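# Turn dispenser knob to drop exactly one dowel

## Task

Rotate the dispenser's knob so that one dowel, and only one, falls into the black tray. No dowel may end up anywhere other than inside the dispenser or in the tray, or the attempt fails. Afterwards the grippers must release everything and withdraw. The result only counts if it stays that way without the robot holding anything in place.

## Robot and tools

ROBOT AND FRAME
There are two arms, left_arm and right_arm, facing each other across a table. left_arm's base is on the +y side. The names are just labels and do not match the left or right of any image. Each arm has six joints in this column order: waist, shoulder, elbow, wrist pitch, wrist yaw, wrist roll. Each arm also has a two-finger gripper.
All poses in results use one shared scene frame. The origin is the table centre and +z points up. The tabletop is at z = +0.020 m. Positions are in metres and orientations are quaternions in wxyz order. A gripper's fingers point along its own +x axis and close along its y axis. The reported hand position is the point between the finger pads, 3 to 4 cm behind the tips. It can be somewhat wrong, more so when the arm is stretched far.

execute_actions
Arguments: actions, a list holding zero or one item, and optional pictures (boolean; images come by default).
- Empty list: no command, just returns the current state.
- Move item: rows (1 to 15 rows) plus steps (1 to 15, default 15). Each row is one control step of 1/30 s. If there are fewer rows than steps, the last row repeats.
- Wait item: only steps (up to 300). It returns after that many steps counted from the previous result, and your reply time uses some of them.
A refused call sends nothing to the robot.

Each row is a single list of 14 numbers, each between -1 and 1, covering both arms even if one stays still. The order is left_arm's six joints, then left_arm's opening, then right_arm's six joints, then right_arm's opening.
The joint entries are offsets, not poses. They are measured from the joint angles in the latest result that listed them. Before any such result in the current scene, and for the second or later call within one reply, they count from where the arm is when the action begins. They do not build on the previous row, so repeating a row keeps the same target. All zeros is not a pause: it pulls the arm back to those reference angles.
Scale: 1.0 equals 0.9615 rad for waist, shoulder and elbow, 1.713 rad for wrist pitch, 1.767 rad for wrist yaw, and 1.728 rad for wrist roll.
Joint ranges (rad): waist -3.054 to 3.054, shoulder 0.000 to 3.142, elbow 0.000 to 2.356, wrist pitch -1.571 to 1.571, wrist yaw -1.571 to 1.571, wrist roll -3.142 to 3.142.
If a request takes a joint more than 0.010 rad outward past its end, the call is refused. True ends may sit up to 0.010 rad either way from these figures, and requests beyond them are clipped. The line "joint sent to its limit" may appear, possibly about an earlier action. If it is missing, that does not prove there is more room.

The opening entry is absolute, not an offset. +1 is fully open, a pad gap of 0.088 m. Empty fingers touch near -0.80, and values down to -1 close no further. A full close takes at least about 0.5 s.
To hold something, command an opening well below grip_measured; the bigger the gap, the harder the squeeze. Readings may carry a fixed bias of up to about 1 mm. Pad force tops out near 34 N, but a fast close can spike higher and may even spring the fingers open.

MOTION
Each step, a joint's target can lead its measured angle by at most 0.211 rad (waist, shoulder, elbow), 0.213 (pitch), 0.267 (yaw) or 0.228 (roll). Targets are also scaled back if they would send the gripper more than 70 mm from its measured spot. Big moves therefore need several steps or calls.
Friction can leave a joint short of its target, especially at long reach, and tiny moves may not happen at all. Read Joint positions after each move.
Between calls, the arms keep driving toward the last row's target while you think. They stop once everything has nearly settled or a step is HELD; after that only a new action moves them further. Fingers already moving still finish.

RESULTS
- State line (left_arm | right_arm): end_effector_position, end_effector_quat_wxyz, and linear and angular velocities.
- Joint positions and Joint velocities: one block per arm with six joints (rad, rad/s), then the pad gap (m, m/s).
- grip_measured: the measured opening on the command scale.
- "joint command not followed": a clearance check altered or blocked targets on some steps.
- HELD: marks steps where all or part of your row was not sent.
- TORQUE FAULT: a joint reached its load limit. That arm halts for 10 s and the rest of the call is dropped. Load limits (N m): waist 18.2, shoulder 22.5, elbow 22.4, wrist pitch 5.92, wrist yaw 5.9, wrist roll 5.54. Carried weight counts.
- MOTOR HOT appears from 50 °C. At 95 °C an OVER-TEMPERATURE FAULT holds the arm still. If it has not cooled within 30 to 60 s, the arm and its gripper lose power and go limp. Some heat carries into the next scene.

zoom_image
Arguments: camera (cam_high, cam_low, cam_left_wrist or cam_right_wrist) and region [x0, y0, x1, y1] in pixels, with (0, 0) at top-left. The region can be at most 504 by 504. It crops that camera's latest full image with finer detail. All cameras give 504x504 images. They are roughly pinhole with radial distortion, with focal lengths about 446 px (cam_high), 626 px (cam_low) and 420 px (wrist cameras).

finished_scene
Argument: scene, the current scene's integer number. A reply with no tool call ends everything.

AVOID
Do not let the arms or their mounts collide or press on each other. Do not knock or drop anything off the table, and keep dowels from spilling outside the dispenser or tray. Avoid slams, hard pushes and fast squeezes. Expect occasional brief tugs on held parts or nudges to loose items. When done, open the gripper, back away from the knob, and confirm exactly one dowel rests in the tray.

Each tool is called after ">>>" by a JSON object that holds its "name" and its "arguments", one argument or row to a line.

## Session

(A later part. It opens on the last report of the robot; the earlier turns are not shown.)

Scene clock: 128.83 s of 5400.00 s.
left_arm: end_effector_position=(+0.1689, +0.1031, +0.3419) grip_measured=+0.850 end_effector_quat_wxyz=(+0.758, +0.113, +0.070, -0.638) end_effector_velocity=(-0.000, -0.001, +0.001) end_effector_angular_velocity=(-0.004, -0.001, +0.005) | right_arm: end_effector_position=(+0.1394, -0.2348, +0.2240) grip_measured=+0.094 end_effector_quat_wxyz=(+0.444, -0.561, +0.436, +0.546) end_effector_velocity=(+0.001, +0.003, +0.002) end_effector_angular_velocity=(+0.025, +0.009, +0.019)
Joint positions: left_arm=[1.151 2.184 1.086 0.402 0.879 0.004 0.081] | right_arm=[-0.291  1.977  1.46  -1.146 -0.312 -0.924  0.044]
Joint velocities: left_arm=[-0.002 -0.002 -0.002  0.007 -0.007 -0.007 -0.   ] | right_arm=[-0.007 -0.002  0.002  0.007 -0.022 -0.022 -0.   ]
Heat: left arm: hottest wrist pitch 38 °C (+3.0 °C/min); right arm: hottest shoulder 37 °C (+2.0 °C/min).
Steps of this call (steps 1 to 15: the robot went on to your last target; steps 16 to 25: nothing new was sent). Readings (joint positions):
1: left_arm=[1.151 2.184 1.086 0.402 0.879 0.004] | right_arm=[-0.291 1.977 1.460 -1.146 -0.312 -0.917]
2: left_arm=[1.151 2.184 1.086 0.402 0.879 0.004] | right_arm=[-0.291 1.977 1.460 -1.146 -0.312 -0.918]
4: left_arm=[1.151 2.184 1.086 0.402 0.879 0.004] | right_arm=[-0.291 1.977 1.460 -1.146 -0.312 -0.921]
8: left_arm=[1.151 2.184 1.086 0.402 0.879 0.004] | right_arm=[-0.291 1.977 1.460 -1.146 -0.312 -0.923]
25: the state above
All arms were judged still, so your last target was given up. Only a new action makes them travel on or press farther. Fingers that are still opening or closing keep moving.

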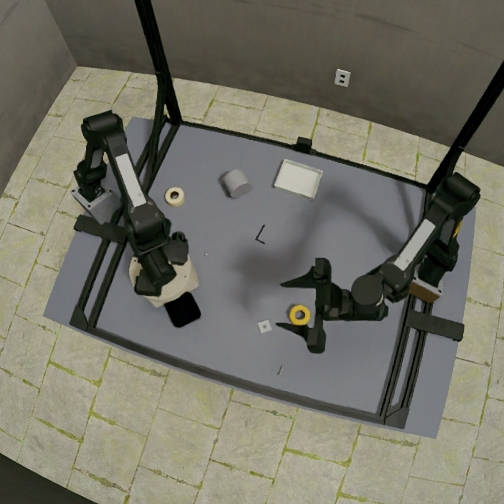

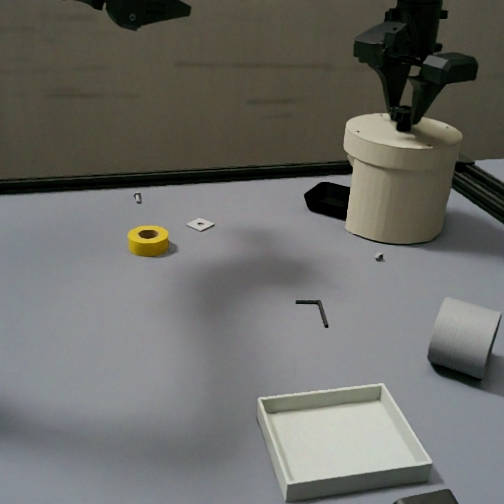

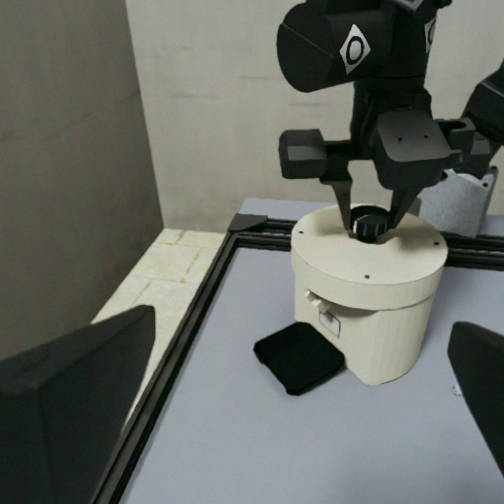

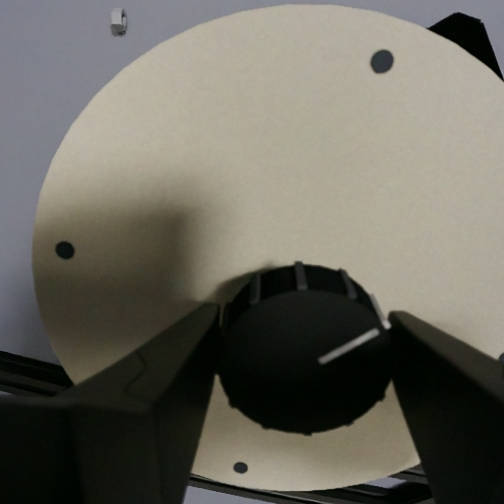

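>>> {"name": "execute_actions", "arguments": {
  "actions": [
    {"rows":[[0,0,0,0,0,0,0.85,0,0,0,0,0,-0.03,-0.5],[0,0,0,0,0,0,0.85,0,0,0,0,0,-0.06,-0.5],[0,0,0,0,0,0,0.85,0,0,0,0,0,-0.09,-0.5],[0,0,0,0,0,0,0.85,0,0,0,0,0,-0.12,-0.5],[0,0,0,0,0,0,0.85,0,0,0,0,0,-0.14,-0.5]],"steps":15}
  ],
  "pictures": false
}}

>>> {"name": "execute_actions", "arguments": {
  "actions": [
    {"steps":25}
  ]
}}

>>> {"name": "zoom_image", "arguments": {
  "camera": "cam_left_wrist",
  "region": [240, 270, 380, 410]
}}

Scene clock: 133.63 s of 5400.00 s.
left_arm: end_effector_position=(+0.1689, +0.1031, +0.3419) grip_measured=+0.850 end_effector_quat_wxyz=(+0.758, +0.113, +0.070, -0.638) end_effector_velocity=(-0.002, -0.002, -0.000) end_effector_angular_velocity=(+0.002, -0.016, -0.002) | right_arm: end_effector_position=(+0.1386, -0.2349, +0.2239) grip_measured=+0.096 end_effector_quat_wxyz=(+0.376, -0.608, +0.373, +0.591) end_effector_velocity=(-0.003, -0.003, +0.002) end_effector_angular_velocity=(-0.010, +0.017, +0.102)
Joint positions: left_arm=[1.151 2.184 1.086 0.402 0.879 0.004 0.081] | right_arm=[-0.288  1.976  1.46  -1.148 -0.31  -1.149  0.044]
Joint velocities: left_arm=[-0.007 -0.002 -0.002  0.007 -0.007  0.007 -0.   ] | right_arm=[-0.002 -0.002  0.002 -0.022 -0.007 -0.11  -0.   ]
Heat: left arm: hottest wrist pitch 38 °C (+2.0 °C/min); right arm: hottest shoulder 37 °C (+2.0 °C/min).
Steps of this call (steps 1 to 90: nothing new was sent; then 1.30 s passed at rest; steps 91 to 105: all 15 steps of this action). Readings (joint positions):
91: left_arm=[1.151 2.184 1.086 0.402 0.879 0.004] | right_arm=[-0.291 1.976 1.460 -1.146 -0.312 -0.933]
92: left_arm=[1.151 2.184 1.086 0.402 0.879 0.004] | right_arm=[-0.290 1.976 1.460 -1.146 -0.311 -0.951]
94: left_arm=[1.151 2.184 1.086 0.402 0.879 0.004] | right_arm=[-0.289 1.976 1.460 -1.147 -0.310 -1.008]
98: left_arm=[1.151 2.184 1.086 0.402 0.879 0.004] | right_arm=[-0.289 1.976 1.460 -1.148 -0.310 -1.104]
105: the state above

Scene clock: 134.47 s of 5400.00 s.
left_arm: end_effector_position=(+0.1690, +0.1032, +0.3420) grip_measured=+0.850 end_effector_quat_wxyz=(+0.758, +0.113, +0.069, -0.638) end_effector_velocity=(-0.000, +0.001, -0.004) end_effector_angular_velocity=(+0.016, -0.005, +0.005) | right_arm: end_effector_position=(+0.1385, -0.2350, +0.2238) grip_measured=+0.097 end_effector_quat_wxyz=(+0.373, -0.610, +0.370, +0.593) end_effector_velocity=(+0.004, -0.004, +0.002) end_effector_angular_velocity=(-0.013, -0.016, -0.015)
Joint positions: left_arm=[1.151 2.184 1.086 0.402 0.879 0.004 0.081] | right_arm=[-0.288  1.976  1.46  -1.149 -0.31  -1.16   0.044]
Joint velocities: left_arm=[-0.002 -0.002 -0.002 -0.022 -0.007  0.022 -0.   ] | right_arm=[-0.007 -0.002  0.002 -0.007  0.022  0.007  0.   ]
Heat: left arm: hottest wrist pitch 38 °C (+2.0 °C/min); right arm: hottest shoulder 37 °C (+2.0 °C/min).
Steps of this call (steps 1 to 15: the robot went on to your last target; steps 16 to 25: nothing new was sent). Readings (joint positions):
1: left_arm=[1.151 2.184 1.086 0.402 0.879 0.004] | right_arm=[-0.288 1.976 1.460 -1.148 -0.310 -1.152]
2: left_arm=[1.151 2.184 1.086 0.402 0.879 0.004] | right_arm=[-0.288 1.976 1.460 -1.148 -0.310 -1.153]
4: left_arm=[1.151 2.184 1.086 0.402 0.879 0.004] | right_arm=[-0.288 1.976 1.460 -1.148 -0.310 -1.155]
8: left_arm=[1.151 2.184 1.086 0.402 0.879 0.004] | right_arm=[-0.288 1.976 1.460 -1.149 -0.310 -1.158]
25: the state above
All arms were judged still, so your last target was given up. Only a new action makes them travel on or press farther. Fingers that are still opening or closing keep moving.

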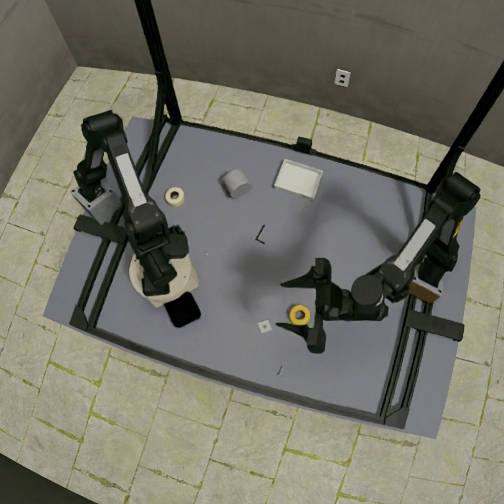

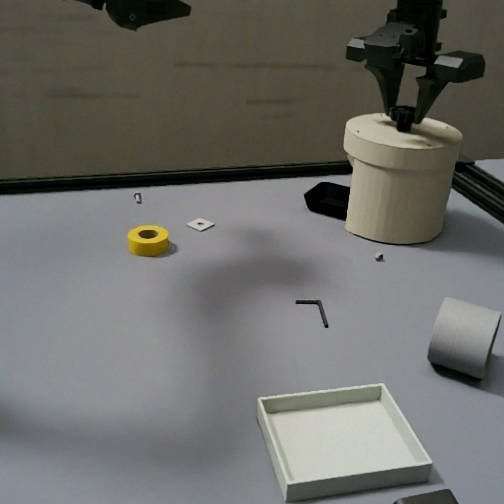

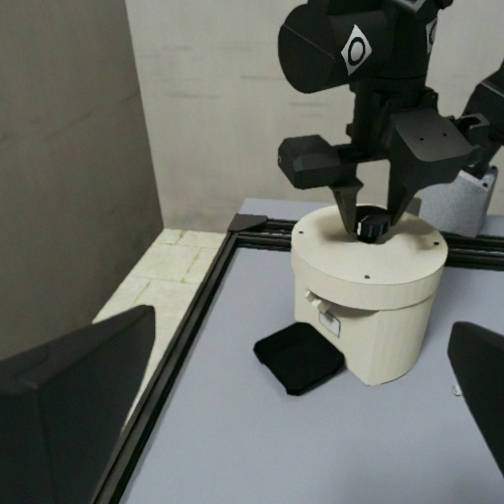

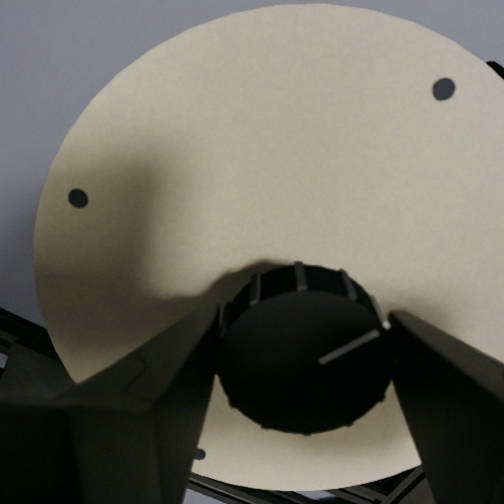

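Region (240, 270, 380, 410) of cam_left_wrist's 504x504 image, scaled by 3.600, with more detail than that image has.

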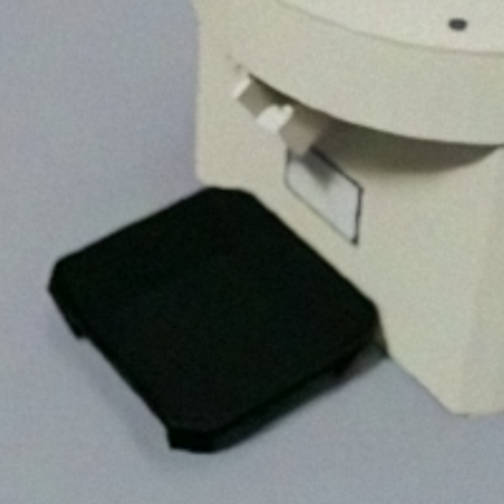

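>>> {"name": "execute_actions", "arguments": {
  "actions": [
    {"rows":[[0,0,0,0,0,0,0.85,0,0,0,0,0,-0.03,-0.5],[0,0,0,0,0,0,0.85,0,0,0,0,0,-0.06,-0.5],[0,0,0,0,0,0,0.85,0,0,0,0,0,-0.09,-0.5],[0,0,0,0,0,0,0.85,0,0,0,0,0,-0.12,-0.5],[0,0,0,0,0,0,0.85,0,0,0,0,0,-0.14,-0.5]],"steps":15}
  ],
  "pictures": false
}}

>>> {"name": "execute_actions", "arguments": {
  "actions": [
    {"steps":25}
  ]
}}

Scene clock: 138.47 s of 5400.00 s.
left_arm: end_effector_position=(+0.1690, +0.1032, +0.3421) grip_measured=+0.850 end_effector_quat_wxyz=(+0.758, +0.113, +0.069, -0.638) end_effector_velocity=(-0.002, -0.002, -0.002) end_effector_angular_velocity=(+0.006, +0.010, +0.005) | right_arm: end_effector_position=(+0.1377, -0.2352, +0.2238) grip_measured=+0.099 end_effector_quat_wxyz=(+0.302, -0.648, +0.303, +0.630) end_effector_velocity=(+0.000, -0.001, +0.002) end_effector_angular_velocity=(+0.003, +0.007, +0.073)
Joint positions: left_arm=[1.151 2.184 1.086 0.402 0.879 0.004 0.081] | right_arm=[-0.287  1.976  1.46  -1.152 -0.309 -1.382  0.044]
Joint velocities: left_arm=[-0.007 -0.002 -0.002 -0.007 -0.007 -0.007  0.   ] | right_arm=[-0.007 -0.002  0.002 -0.007 -0.007 -0.081 -0.   ]
Heat: left arm: hottest wrist pitch 38 °C (+2.0 °C/min); right arm: hottest shoulder 37 °C (+2.0 °C/min).
Steps of this call (steps 1 to 90: nothing new was sent; then 0.50 s passed at rest; steps 91 to 105: all 15 steps of this action). Readings (joint positions):
91: left_arm=[1.151 2.184 1.086 0.402 0.879 0.004] | right_arm=[-0.288 1.976 1.460 -1.149 -0.310 -1.169]
92: left_arm=[1.151 2.184 1.086 0.402 0.879 0.004] | right_arm=[-0.288 1.976 1.460 -1.149 -0.310 -1.187]
94: left_arm=[1.151 2.184 1.086 0.402 0.879 0.004] | right_arm=[-0.287 1.976 1.460 -1.150 -0.309 -1.246]
98: left_arm=[1.151 2.184 1.086 0.402 0.879 0.004] | right_arm=[-0.287 1.976 1.460 -1.151 -0.309 -1.342]
105: the state above

Scene clock: 139.30 s of 5400.00 s.
left_arm: end_effector_position=(+0.1689, +0.1032, +0.3423) grip_measured=+0.850 end_effector_quat_wxyz=(+0.758, +0.113, +0.069, -0.638) end_effector_velocity=(+0.003, +0.000, -0.003) end_effector_angular_velocity=(+0.005, +0.011, +0.024) | right_arm: end_effector_position=(+0.1377, -0.2352, +0.2238) grip_measured=+0.099 end_effector_quat_wxyz=(+0.299, -0.649, +0.300, +0.632) end_effector_velocity=(+0.000, -0.003, +0.000) end_effector_angular_velocity=(-0.010, -0.001, +0.017)
Joint positions: left_arm=[1.151 2.184 1.086 0.402 0.879 0.004 0.081] | right_arm=[-0.287  1.976  1.46  -1.152 -0.309 -1.392  0.044]
Joint velocities: left_arm=[-0.002  0.002 -0.002 -0.007 -0.022 -0.007 -0.   ] | right_arm=[-0.002 -0.002 -0.002 -0.007  0.007 -0.022 -0.   ]
Heat: left arm: hottest wrist pitch 38 °C (+2.0 °C/min); right arm: hottest shoulder 37 °C (+2.0 °C/min).
Steps of this call (steps 1 to 15: the robot went on to your last target; steps 16 to 25: nothing new was sent). Readings (joint positions):
1: left_arm=[1.151 2.184 1.086 0.402 0.879 0.004] | right_arm=[-0.287 1.976 1.460 -1.152 -0.309 -1.384]
2: left_arm=[1.151 2.184 1.086 0.402 0.879 0.004] | right_arm=[-0.287 1.976 1.460 -1.152 -0.309 -1.386]
4: left_arm=[1.151 2.184 1.086 0.402 0.879 0.004] | right_arm=[-0.287 1.976 1.460 -1.152 -0.309 -1.388]
8: left_arm=[1.151 2.184 1.086 0.402 0.879 0.004] | right_arm=[-0.287 1.976 1.460 -1.152 -0.309 -1.390]
25: the state above
All arms were judged still, so your last target was given up. Only a new action makes them travel on or press farther. Fingers that are still opening or closing keep moving.

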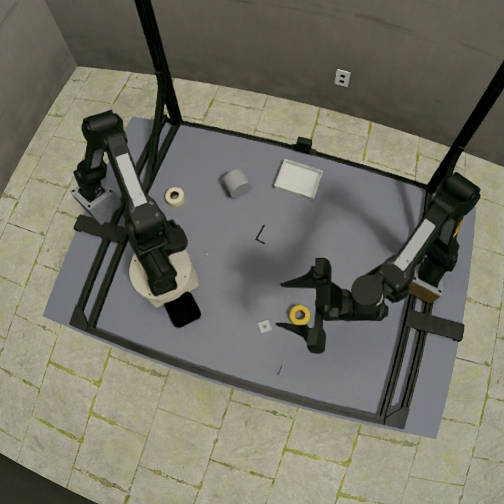

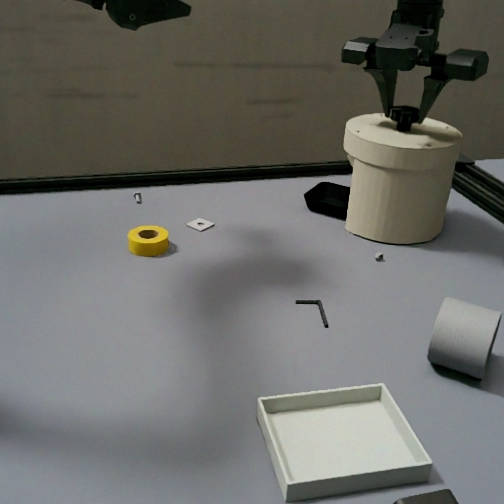

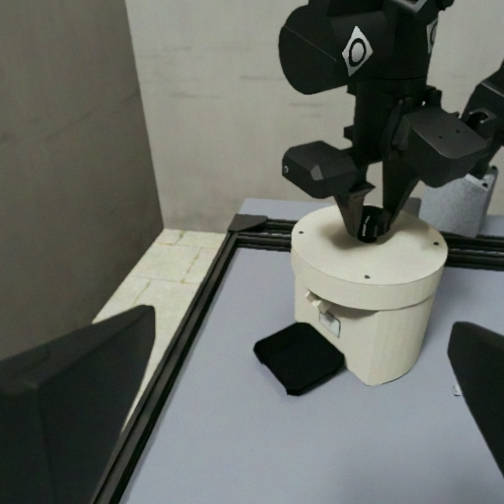

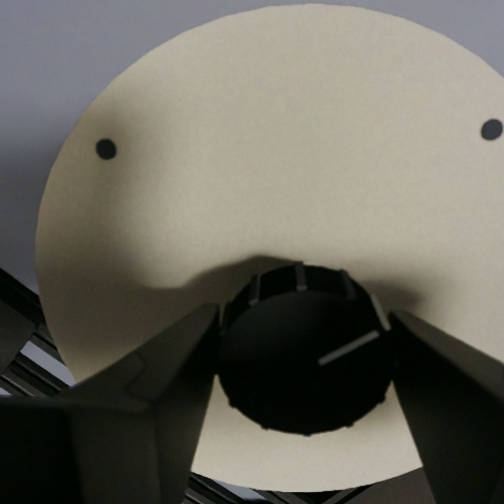

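>>> {"name": "execute_actions", "arguments": {
  "actions": [
    {"rows":[[0,0,0,0,0,0,0.85,0,0,0,0,0,-0.04,-0.5],[0,0,0,0,0,0,0.85,0,0,0,0,0,-0.08,-0.5],[0,0,0,0,0,0,0.85,0,0,0,0,0,-0.12,-0.5],[0,0,0,0,0,0,0.85,0,0,0,0,0,-0.16,-0.5]],"steps":15}
  ],
  "pictures": false
}}

>>> {"name": "execute_actions", "arguments": {
  "actions": [
    {"steps":25}
  ]
}}

Scene clock: 144.10 s of 5400.00 s.
left_arm: end_effector_position=(+0.1689, +0.1032, +0.3423) grip_measured=+0.850 end_effector_quat_wxyz=(+0.758, +0.113, +0.069, -0.638) end_effector_velocity=(-0.000, +0.000, -0.001) end_effector_angular_velocity=(+0.003, +0.011, +0.009) | right_arm: end_effector_position=(+0.1370, -0.2357, +0.2238) grip_measured=+0.102 end_effector_quat_wxyz=(+0.211, -0.682, +0.217, +0.666) end_effector_velocity=(-0.000, +0.001, +0.002) end_effector_angular_velocity=(+0.013, -0.001, +0.082)
Joint positions: left_arm=[1.151 2.184 1.086 0.402 0.879 0.004 0.081] | right_arm=[-0.286  1.975  1.46  -1.156 -0.31  -1.651  0.044]
Joint velocities: left_arm=[-0.002 -0.002 -0.002 -0.007 -0.007 -0.007 -0.   ] | right_arm=[-0.002 -0.007 -0.002  0.007 -0.007 -0.081 -0.   ]
Heat: left arm: hottest wrist pitch 38 °C (+2.0 °C/min); right arm: hottest shoulder 37 °C (+2.0 °C/min).
Steps of this call (steps 1 to 90: nothing new was sent; then 1.30 s passed at rest; steps 91 to 105: all 15 steps of this action). Readings (joint positions):
91: left_arm=[1.151 2.184 1.086 0.402 0.879 0.004] | right_arm=[-0.287 1.975 1.460 -1.152 -0.309 -1.404]
92: left_arm=[1.151 2.184 1.086 0.402 0.879 0.004] | right_arm=[-0.287 1.975 1.460 -1.152 -0.309 -1.428]
94: left_arm=[1.151 2.184 1.086 0.402 0.879 0.004] | right_arm=[-0.286 1.975 1.460 -1.153 -0.309 -1.506]
98: left_arm=[1.151 2.184 1.086 0.402 0.879 0.004] | right_arm=[-0.286 1.975 1.460 -1.155 -0.310 -1.605]
105: the state above

Scene clock: 144.93 s of 5400.00 s.
left_arm: end_effector_position=(+0.1689, +0.1032, +0.3423) grip_measured=+0.850 end_effector_quat_wxyz=(+0.758, +0.113, +0.069, -0.638) end_effector_velocity=(+0.002, +0.000, -0.001) end_effector_angular_velocity=(+0.003, +0.007, +0.023) | right_arm: end_effector_position=(+0.1369, -0.2359, +0.2238) grip_measured=+0.102 end_effector_quat_wxyz=(+0.208, -0.683, +0.214, +0.667) end_effector_velocity=(-0.004, -0.004, -0.000) end_effector_angular_velocity=(-0.003, +0.033, +0.006)
Joint positions: left_arm=[1.151 2.184 1.086 0.402 0.879 0.004 0.081] | right_arm=[-0.286  1.975  1.46  -1.156 -0.31  -1.661  0.044]
Joint velocities: left_arm=[-0.002 -0.002 -0.002 -0.007 -0.022 -0.007 -0.   ] | right_arm=[-0.007 -0.002 -0.007 -0.022 -0.022 -0.022 -0.   ]
Heat: left arm: hottest wrist pitch 38 °C (+2.0 °C/min); right arm: hottest shoulder 37 °C (+2.0 °C/min).
Steps of this call (steps 1 to 15: the robot went on to your last target; steps 16 to 25: nothing new was sent). Readings (joint positions):
1: left_arm=[1.151 2.184 1.086 0.402 0.879 0.004] | right_arm=[-0.286 1.975 1.460 -1.156 -0.310 -1.653]
2: left_arm=[1.151 2.184 1.086 0.402 0.879 0.004] | right_arm=[-0.286 1.975 1.460 -1.156 -0.310 -1.655]
4: left_arm=[1.151 2.184 1.086 0.402 0.879 0.004] | right_arm=[-0.286 1.975 1.460 -1.156 -0.310 -1.657]
8: left_arm=[1.151 2.184 1.086 0.402 0.879 0.004] | right_arm=[-0.286 1.975 1.460 -1.156 -0.310 -1.659]
25: the state above
All arms were judged still, so your last target was given up. Only a new action makes them travel on or press farther. Fingers that are still opening or closing keep moving.

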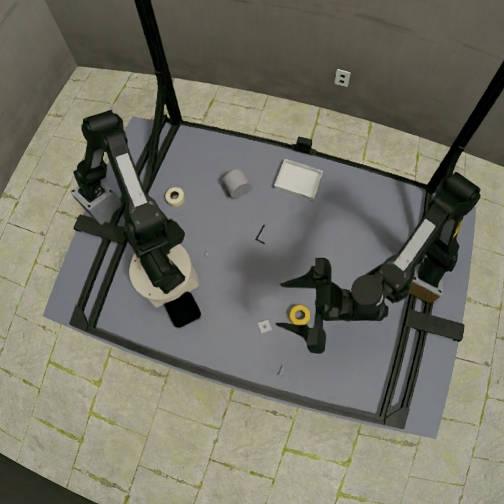

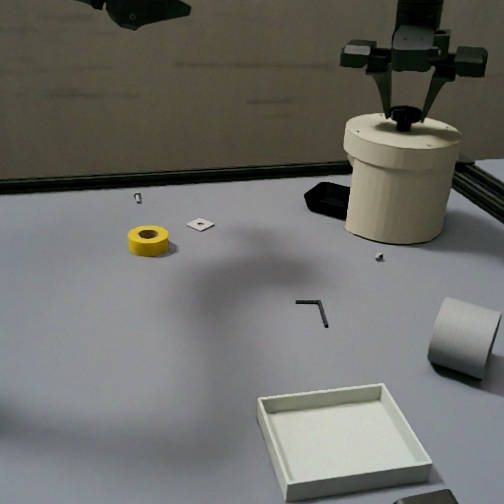

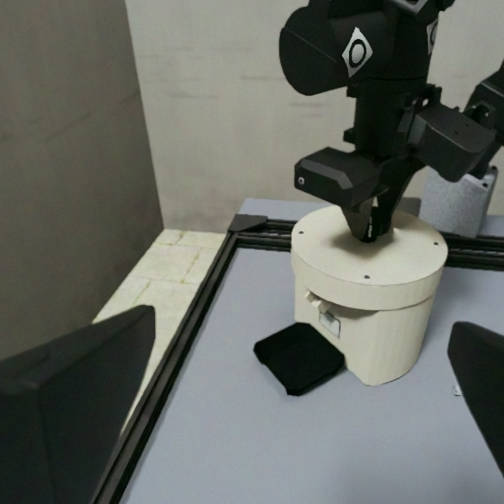

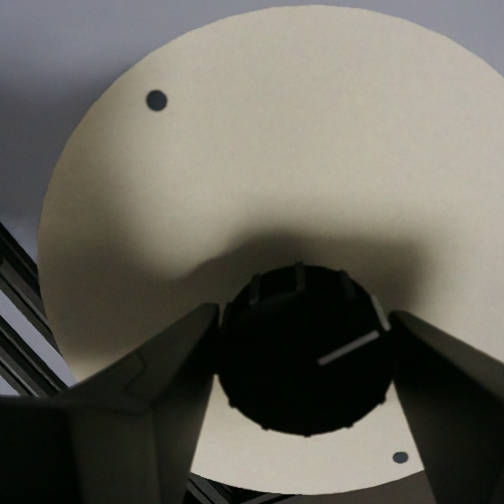

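>>> {"name": "execute_actions", "arguments": {
  "actions": [
    {"rows":[[0,0,0,0,0,0,0.85,0,0,0,0,0,-0.04,-0.5],[0,0,0,0,0,0,0.85,0,0,0,0,0,-0.08,-0.5],[0,0,0,0,0,0,0.85,0,0,0,0,0,-0.12,-0.5],[0,0,0,0,0,0,0.85,0,0,0,0,0,-0.16,-0.5]],"steps":15}
  ],
  "pictures": false
}}

>>> {"name": "execute_actions", "arguments": {
  "actions": [
    {"steps":25}
  ]
}}

Scene clock: 151.40 s of 5400.00 s.
left_arm: end_effector_position=(+0.1689, +0.1032, +0.3423) grip_measured=+0.850 end_effector_quat_wxyz=(+0.758, +0.113, +0.069, -0.638) end_effector_velocity=(+0.003, +0.002, -0.000) end_effector_angular_velocity=(+0.000, +0.008, +0.027) | right_arm: end_effector_position=(+0.1366, -0.2365, +0.2241) grip_measured=+0.104 end_effector_quat_wxyz=(+0.119, -0.702, +0.128, +0.690) end_effector_velocity=(-0.002, -0.001, +0.000) end_effector_angular_velocity=(-0.001, +0.011, +0.076)
Joint positions: left_arm=[1.151 2.184 1.086 0.402 0.879 0.004 0.081] | right_arm=[-0.288  1.975  1.46  -1.16  -0.312 -1.919  0.044]
Joint velocities: left_arm=[ 0.002 -0.002 -0.002 -0.007 -0.022 -0.007 -0.   ] | right_arm=[-0.002 -0.002 -0.002 -0.007 -0.007 -0.081 -0.   ]
Heat: left arm: hottest wrist pitch 38 °C (+2.0 °C/min); right arm: hottest shoulder 37 °C (+2.0 °C/min).
Steps of this call (steps 1 to 90: nothing new was sent; then 2.97 s passed at rest; steps 91 to 105: all 15 steps of this action). Readings (joint positions):
91: left_arm=[1.151 2.184 1.086 0.402 0.879 0.004] | right_arm=[-0.286 1.975 1.460 -1.156 -0.310 -1.674]
92: left_arm=[1.151 2.184 1.086 0.402 0.879 0.004] | right_arm=[-0.286 1.975 1.460 -1.156 -0.310 -1.699]
94: left_arm=[1.151 2.184 1.086 0.402 0.879 0.004] | right_arm=[-0.287 1.975 1.460 -1.158 -0.310 -1.778]
98: left_arm=[1.151 2.184 1.086 0.402 0.879 0.004] | right_arm=[-0.287 1.975 1.460 -1.159 -0.311 -1.878]
105: the state above

Scene clock: 152.23 s of 5400.00 s.
left_arm: end_effector_position=(+0.1689, +0.1032, +0.3423) grip_measured=+0.850 end_effector_quat_wxyz=(+0.758, +0.113, +0.069, -0.638) end_effector_velocity=(+0.003, +0.000, -0.003) end_effector_angular_velocity=(+0.008, -0.003, +0.020) | right_arm: end_effector_position=(+0.1365, -0.2367, +0.2241) grip_measured=+0.104 end_effector_quat_wxyz=(+0.116, -0.703, +0.125, +0.691) end_effector_velocity=(+0.002, -0.000, +0.002) end_effector_angular_velocity=(+0.005, -0.013, -0.006)
Joint positions: left_arm=[1.151 2.184 1.086 0.402 0.879 0.004 0.081] | right_arm=[-0.288  1.975  1.46  -1.161 -0.312 -1.929  0.044]
Joint velocities: left_arm=[-0.002  0.002 -0.002 -0.007 -0.022  0.007  0.   ] | right_arm=[-0.002 -0.007 -0.002  0.007  0.007  0.007  0.   ]
Heat: left arm: hottest wrist pitch 38 °C (+2.0 °C/min); right arm: hottest shoulder 37 °C (+2.0 °C/min).
Steps of this call (steps 1 to 15: the robot went on to your last target; steps 16 to 25: nothing new was sent). Readings (joint positions):
1: left_arm=[1.151 2.184 1.086 0.402 0.879 0.004] | right_arm=[-0.288 1.975 1.460 -1.161 -0.312 -1.921]
2: left_arm=[1.151 2.184 1.086 0.402 0.879 0.004] | right_arm=[-0.288 1.975 1.460 -1.161 -0.312 -1.923]
4: left_arm=[1.151 2.184 1.086 0.402 0.879 0.004] | right_arm=[-0.288 1.975 1.460 -1.161 -0.312 -1.925]
8: left_arm=[1.151 2.184 1.086 0.402 0.879 0.004] | right_arm=[-0.288 1.975 1.460 -1.161 -0.312 -1.927]
25: the state above
All arms were judged still, so your last target was given up. Only a new action makes them travel on or press farther. Fingers that are still opening or closing keep moving.

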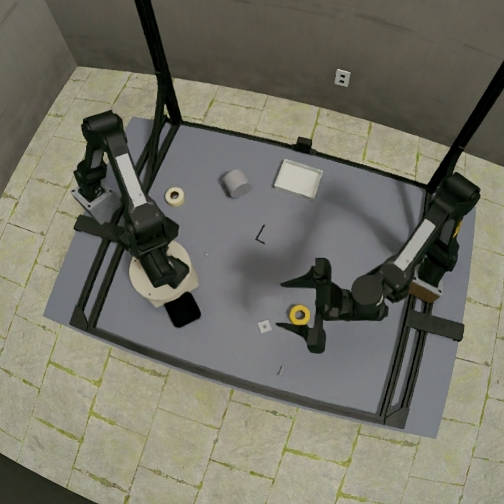

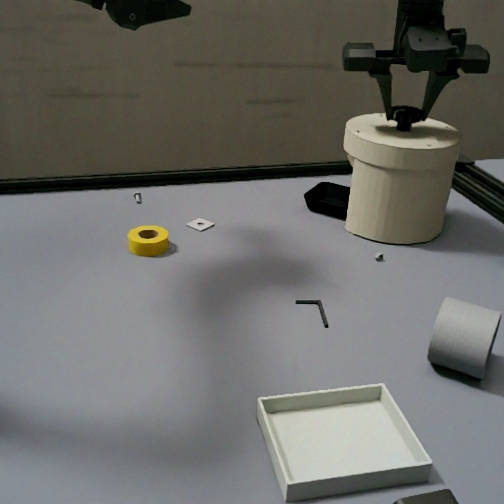

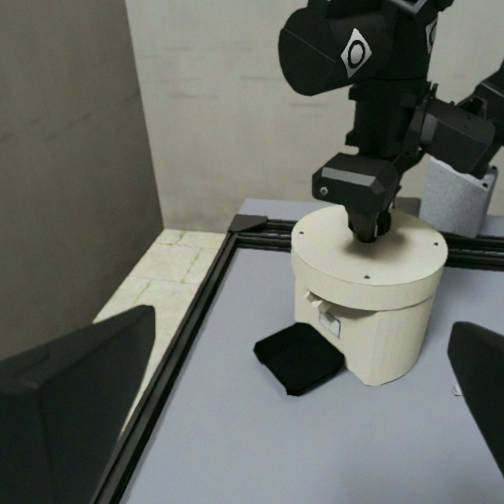

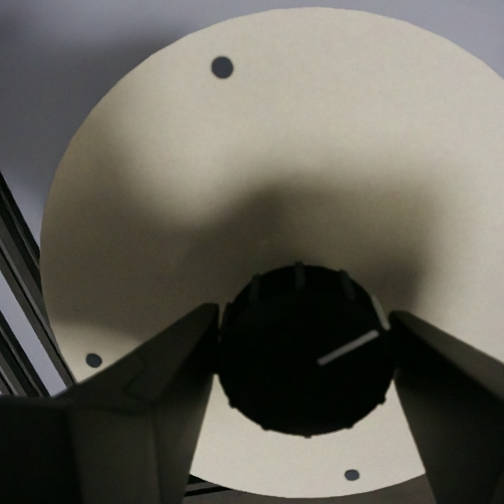

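>>> {"name": "execute_actions", "arguments": {
  "actions": [
    {"rows":[[0,0,0,0,0,0,0.85,0,0,0,0,0,-0.04,-0.5],[0,0,0,0,0,0,0.85,0,0,0,0,0,-0.08,-0.5],[0,0,0,0,0,0,0.85,0,0,0,0,0,-0.12,-0.5],[0,0,0,0,0,0,0.85,0,0,0,0,0,-0.16,-0.5]],"steps":15}
  ],
  "pictures": false
}}

>>> {"name": "execute_actions", "arguments": {
  "actions": [
    {"steps":25}
  ]
}}

Scene clock: 155.60 s of 5400.00 s.
left_arm: end_effector_position=(+0.1689, +0.1031, +0.3424) grip_measured=+0.850 end_effector_quat_wxyz=(+0.758, +0.113, +0.069, -0.638) end_effector_velocity=(+0.002, +0.000, -0.001) end_effector_angular_velocity=(+0.003, +0.007, +0.023) | right_arm: end_effector_position=(+0.1363, -0.2377, +0.2243) grip_measured=+0.104 end_effector_quat_wxyz=(+0.024, -0.710, +0.036, +0.703) end_effector_velocity=(+0.000, -0.003, +0.000) end_effector_angular_velocity=(-0.010, +0.000, +0.091)
Joint positions: left_arm=[1.151 2.184 1.087 0.402 0.879 0.004 0.081] | right_arm=[-0.291  1.975  1.459 -1.165 -0.315 -2.189  0.044]
Joint velocities: left_arm=[-0.002 -0.002 -0.002 -0.007 -0.022 -0.007  0.   ] | right_arm=[-0.002 -0.002 -0.002 -0.007  0.007 -0.095 -0.   ]
Heat: left arm: hottest wrist pitch 39 °C (+3.0 °C/min); right arm: hottest shoulder 37 °C (+1.0 °C/min).
Steps of this call (steps 1 to 86: nothing new was sent; steps 87 to 101: all 15 steps of this action). Readings (joint positions):
87: left_arm=[1.151 2.184 1.087 0.402 0.879 0.004] | right_arm=[-0.289 1.975 1.459 -1.161 -0.312 -1.941]
88: left_arm=[1.151 2.184 1.087 0.402 0.879 0.004] | right_arm=[-0.289 1.975 1.459 -1.161 -0.313 -1.965]
90: left_arm=[1.151 2.184 1.087 0.402 0.879 0.004] | right_arm=[-0.290 1.975 1.459 -1.163 -0.314 -2.043]
94: left_arm=[1.151 2.184 1.087 0.402 0.879 0.004] | right_arm=[-0.290 1.975 1.459 -1.164 -0.315 -2.143]
101: the state above

Scene clock: 156.43 s of 5400.00 s.
left_arm: end_effector_position=(+0.1689, +0.1031, +0.3424) grip_measured=+0.850 end_effector_quat_wxyz=(+0.758, +0.113, +0.069, -0.638) end_effector_velocity=(-0.002, -0.002, -0.002) end_effector_angular_velocity=(+0.006, +0.010, +0.005) | right_arm: end_effector_position=(+0.1362, -0.2378, +0.2243) grip_measured=+0.104 end_effector_quat_wxyz=(+0.021, -0.710, +0.032, +0.703) end_effector_velocity=(-0.002, -0.001, +0.000) end_effector_angular_velocity=(+0.000, +0.010, -0.012)
Joint positions: left_arm=[1.151 2.184 1.087 0.402 0.879 0.004 0.081] | right_arm=[-0.291  1.975  1.459 -1.166 -0.315 -2.199  0.044]
Joint velocities: left_arm=[-0.007 -0.002 -0.002 -0.007 -0.007 -0.007  0.   ] | right_arm=[-0.002 -0.002 -0.002 -0.007 -0.007  0.007 -0.   ]
Heat: left arm: hottest wrist pitch 39 °C (+3.0 °C/min); right arm: hottest shoulder 37 °C (+1.0 °C/min).
Steps of this call (steps 1 to 15: the robot went on to your last target; steps 16 to 25: nothing new was sent). Readings (joint positions):
1: left_arm=[1.151 2.184 1.087 0.402 0.879 0.004] | right_arm=[-0.291 1.975 1.459 -1.165 -0.315 -2.192]
2: left_arm=[1.151 2.184 1.087 0.402 0.879 0.004] | right_arm=[-0.291 1.975 1.459 -1.166 -0.315 -2.193]
4: left_arm=[1.151 2.184 1.087 0.402 0.879 0.004] | right_arm=[-0.291 1.975 1.459 -1.166 -0.315 -2.196]
8: left_arm=[1.151 2.184 1.087 0.402 0.879 0.004] | right_arm=[-0.291 1.975 1.459 -1.166 -0.315 -2.198]
25: the state above
All arms were judged still, so your last target was given up. Only a new action makes them travel on or press farther. Fingers that are still opening or closing keep moving.

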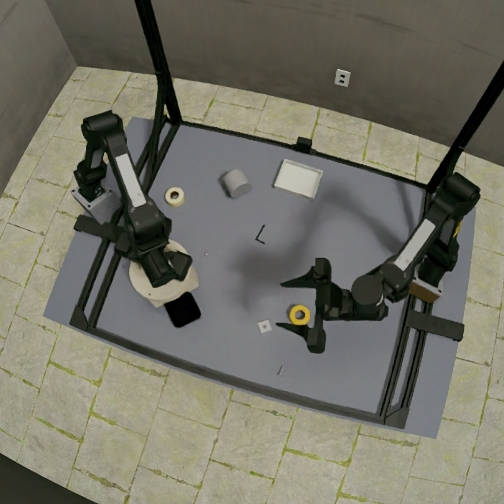

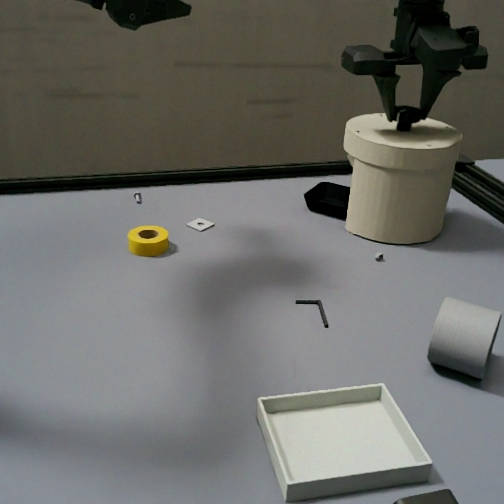

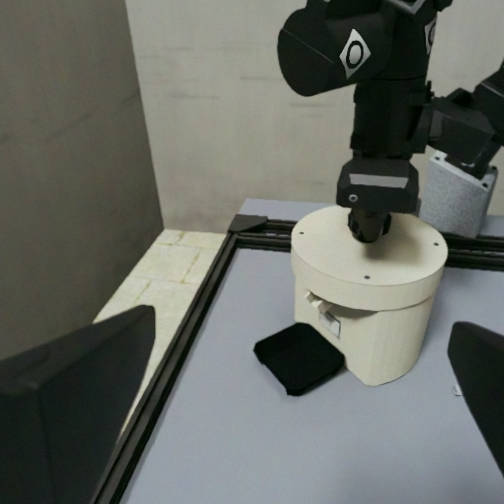

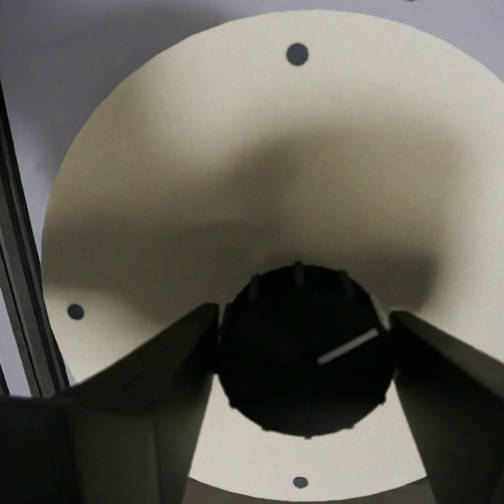

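>>> {"name": "execute_actions", "arguments": {
  "actions": [
    {"rows":[[0,0,0,0,0,0,0.85,0,0,0,0,0,-0.04,-0.5],[0,0,0,0,0,0,0.85,0,0,0,0,0,-0.08,-0.5],[0,0,0,0,0,0,0.85,0,0,0,0,0,-0.12,-0.5],[0,0,0,0,0,0,0.85,0,0,0,0,0,-0.16,-0.5]],"steps":15}
  ],
  "pictures": false
}}

>>> {"name": "execute_actions", "arguments": {
  "actions": [
    {"steps":25}
  ]
}}

Scene clock: 160.47 s of 5400.00 s.
left_arm: end_effector_position=(+0.1689, +0.1031, +0.3426) grip_measured=+0.850 end_effector_quat_wxyz=(+0.758, +0.113, +0.069, -0.638) end_effector_velocity=(+0.003, +0.001, -0.006) end_effector_angular_velocity=(+0.013, +0.023, +0.028) | right_arm: end_effector_position=(+0.1362, -0.2388, +0.2243) grip_measured=+0.104 end_effector_quat_wxyz=(-0.072, -0.707, -0.056, +0.702) end_effector_velocity=(-0.000, -0.002, +0.001) end_effector_angular_velocity=(+0.001, +0.011, +0.071)
Joint positions: left_arm=[1.151 2.184 1.087 0.402 0.879 0.004 0.081] | right_arm=[-0.292  1.975  1.459 -1.169 -0.312 -2.458  0.044]
Joint velocities: left_arm=[-0.002  0.002 -0.002 -0.022 -0.022 -0.007 -0.   ] | right_arm=[-0.007 -0.002 -0.002 -0.007 -0.007 -0.081 -0.   ]
Heat: left arm: hottest wrist pitch 39 °C (+2.0 °C/min); right arm: hottest shoulder 37 °C (+1.0 °C/min).
Steps of this call (steps 1 to 90: nothing new was sent; then 0.53 s passed at rest; steps 91 to 105: all 15 steps of this action). Readings (joint positions):
91: left_arm=[1.151 2.184 1.087 0.402 0.879 0.004] | right_arm=[-0.291 1.975 1.459 -1.166 -0.315 -2.212]
92: left_arm=[1.151 2.184 1.087 0.402 0.879 0.004] | right_arm=[-0.291 1.975 1.459 -1.166 -0.314 -2.238]
94: left_arm=[1.151 2.184 1.087 0.402 0.879 0.004] | right_arm=[-0.292 1.975 1.459 -1.167 -0.314 -2.317]
98: left_arm=[1.151 2.184 1.087 0.402 0.879 0.004] | right_arm=[-0.292 1.975 1.459 -1.169 -0.313 -2.416]
105: the state above

Scene clock: 161.30 s of 5400.00 s.
left_arm: end_effector_position=(+0.1689, +0.1031, +0.3426) grip_measured=+0.850 end_effector_quat_wxyz=(+0.758, +0.113, +0.069, -0.638) end_effector_velocity=(-0.002, -0.001, +0.001) end_effector_angular_velocity=(-0.003, +0.002, -0.009) | right_arm: end_effector_position=(+0.1362, -0.2389, +0.2244) grip_measured=+0.104 end_effector_quat_wxyz=(-0.075, -0.706, -0.060, +0.701) end_effector_velocity=(-0.004, -0.004, +0.000) end_effector_angular_velocity=(-0.011, +0.019, +0.012)
Joint positions: left_arm=[1.151 2.184 1.087 0.402 0.879 0.004 0.081] | right_arm=[-0.292  1.975  1.459 -1.17  -0.312 -2.468  0.044]
Joint velocities: left_arm=[-0.002 -0.002 -0.002  0.007  0.007 -0.007 -0.   ] | right_arm=[-0.002 -0.002 -0.002 -0.022 -0.007 -0.022 -0.   ]
Heat: left arm: hottest wrist pitch 39 °C (+2.0 °C/min); right arm: hottest shoulder 37 °C (+1.0 °C/min).
Steps of this call (steps 1 to 15: the robot went on to your last target; steps 16 to 25: nothing new was sent). Readings (joint positions):
1: left_arm=[1.151 2.184 1.087 0.402 0.879 0.004] | right_arm=[-0.292 1.975 1.459 -1.169 -0.312 -2.460]
2: left_arm=[1.151 2.184 1.087 0.402 0.879 0.004] | right_arm=[-0.292 1.975 1.459 -1.169 -0.312 -2.462]
4: left_arm=[1.151 2.184 1.087 0.402 0.879 0.004] | right_arm=[-0.292 1.975 1.459 -1.170 -0.312 -2.464]
8: left_arm=[1.151 2.184 1.087 0.402 0.879 0.004] | right_arm=[-0.292 1.975 1.459 -1.170 -0.312 -2.466]
25: the state above
All arms were judged still, so your last target was given up. Only a new action makes them travel on or press farther. Fingers that are still opening or closing keep moving.

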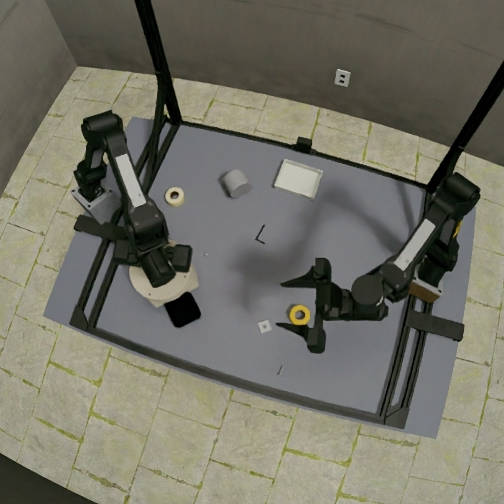

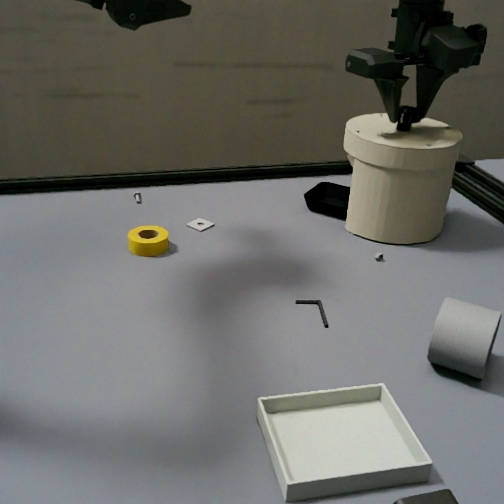

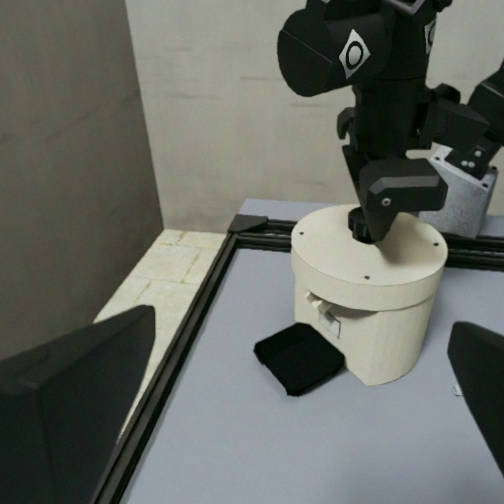

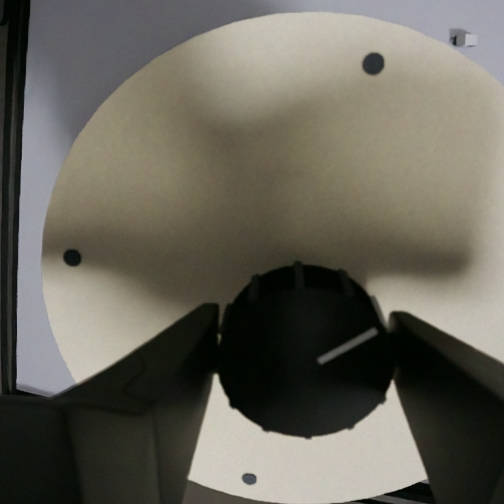

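>>> {"name": "execute_actions", "arguments": {
  "actions": [
    {"rows":[[0,0,0,0,0,0,0.85,0,0,0,0,0,-0.04,-0.5],[0,0,0,0,0,0,0.85,0,0,0,0,0,-0.08,-0.5],[0,0,0,0,0,0,0.85,0,0,0,0,0,-0.12,-0.5],[0,0,0,0,0,0,0.85,0,0,0,0,0,-0.16,-0.5]],"steps":15}
  ],
  "pictures": false
}}

>>> {"name": "execute_actions", "arguments": {
  "actions": [
    {"steps":25}
  ]
}}

Scene clock: 169.30 s of 5400.00 s.
left_arm: end_effector_position=(+0.1689, +0.1031, +0.3426) grip_measured=+0.850 end_effector_quat_wxyz=(+0.758, +0.113, +0.069, -0.638) end_effector_velocity=(-0.002, -0.002, -0.000) end_effector_angular_velocity=(-0.001, -0.002, +0.001) | right_arm: end_effector_position=(+0.1364, -0.2398, +0.2244) grip_measured=+0.104 end_effector_quat_wxyz=(+0.169, +0.691, +0.148, -0.687) end_effector_velocity=(-0.002, -0.001, +0.002) end_effector_angular_velocity=(+0.003, +0.009, +0.092)
Joint positions: left_arm=[1.151 2.184 1.087 0.402 0.879 0.004 0.081] | right_arm=[-0.292  1.975  1.459 -1.172 -0.307 -2.729  0.044]
Joint velocities: left_arm=[-0.007 -0.002 -0.002  0.007 -0.007 -0.007 -0.   ] | right_arm=[-0.002 -0.007 -0.002 -0.007 -0.007 -0.095  0.   ]
Heat: left arm: hottest wrist pitch 39 °C (+2.0 °C/min); right arm: hottest shoulder 37 °C (+1.0 °C/min).
Steps of this call (steps 1 to 100: nothing new was sent; then 4.17 s passed at rest; steps 101 to 115: all 15 steps of this action). Readings (joint positions):
101: left_arm=[1.151 2.184 1.087 0.402 0.879 0.004] | right_arm=[-0.292 1.975 1.459 -1.170 -0.312 -2.480]
102: left_arm=[1.151 2.184 1.087 0.402 0.879 0.004] | right_arm=[-0.292 1.975 1.459 -1.170 -0.312 -2.505]
104: left_arm=[1.151 2.184 1.087 0.402 0.879 0.004] | right_arm=[-0.292 1.975 1.459 -1.171 -0.310 -2.583]
108: left_arm=[1.151 2.184 1.087 0.402 0.879 0.004] | right_arm=[-0.292 1.975 1.459 -1.172 -0.308 -2.682]
115: the state above

Scene clock: 170.13 s of 5400.00 s.
left_arm: end_effector_position=(+0.1689, +0.1031, +0.3426) grip_measured=+0.850 end_effector_quat_wxyz=(+0.758, +0.113, +0.069, -0.638) end_effector_velocity=(-0.000, +0.001, -0.003) end_effector_angular_velocity=(+0.006, +0.015, +0.010) | right_arm: end_effector_position=(+0.1365, -0.2399, +0.2244) grip_measured=+0.104 end_effector_quat_wxyz=(+0.172, +0.690, +0.152, -0.686) end_effector_velocity=(-0.005, -0.003, -0.002) end_effector_angular_velocity=(-0.015, +0.022, +0.001)
Joint positions: left_arm=[1.151 2.184 1.087 0.402 0.879 0.004 0.081] | right_arm=[-0.292  1.975  1.459 -1.172 -0.306 -2.739  0.044]
Joint velocities: left_arm=[-0.002 -0.002 -0.007 -0.007 -0.007 -0.007 -0.   ] | right_arm=[ 0.002  0.002 -0.002 -0.022 -0.007 -0.007 -0.   ]
Heat: left arm: hottest wrist pitch 39 °C (+2.0 °C/min); right arm: hottest shoulder 37 °C (+1.0 °C/min).
Steps of this call (steps 1 to 25: the robot went on to your last target). Readings (joint positions):
1: left_arm=[1.151 2.184 1.087 0.402 0.879 0.004] | right_arm=[-0.292 1.975 1.459 -1.172 -0.306 -2.731]
2: left_arm=[1.151 2.184 1.087 0.402 0.879 0.004] | right_arm=[-0.292 1.975 1.459 -1.172 -0.306 -2.733]
4: left_arm=[1.151 2.184 1.087 0.402 0.879 0.004] | right_arm=[-0.292 1.975 1.459 -1.172 -0.306 -2.735]
8: left_arm=[1.151 2.184 1.087 0.402 0.879 0.004] | right_arm=[-0.292 1.975 1.459 -1.172 -0.306 -2.737]
25: the state above

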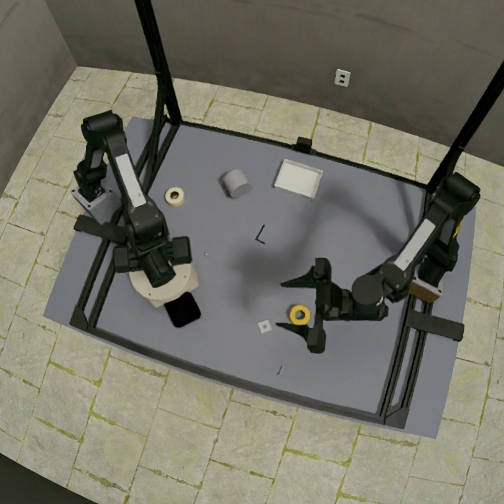

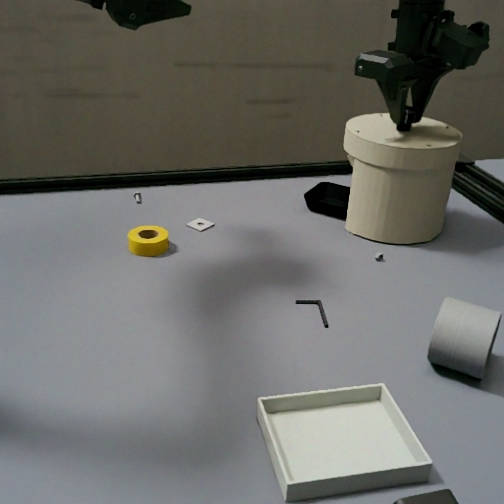

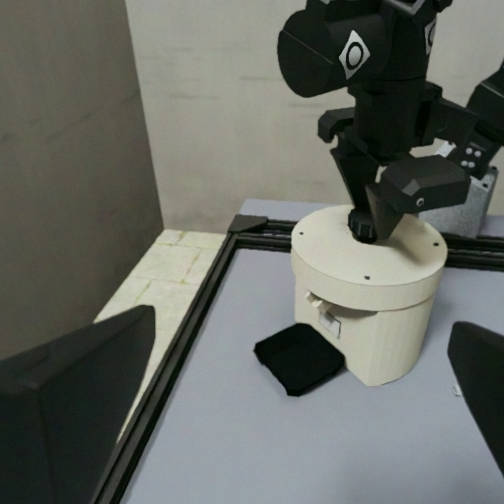

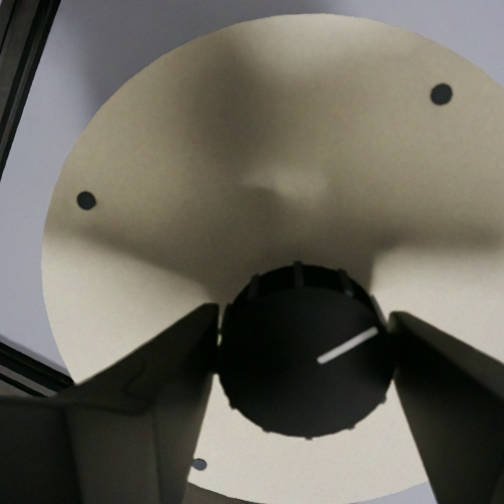

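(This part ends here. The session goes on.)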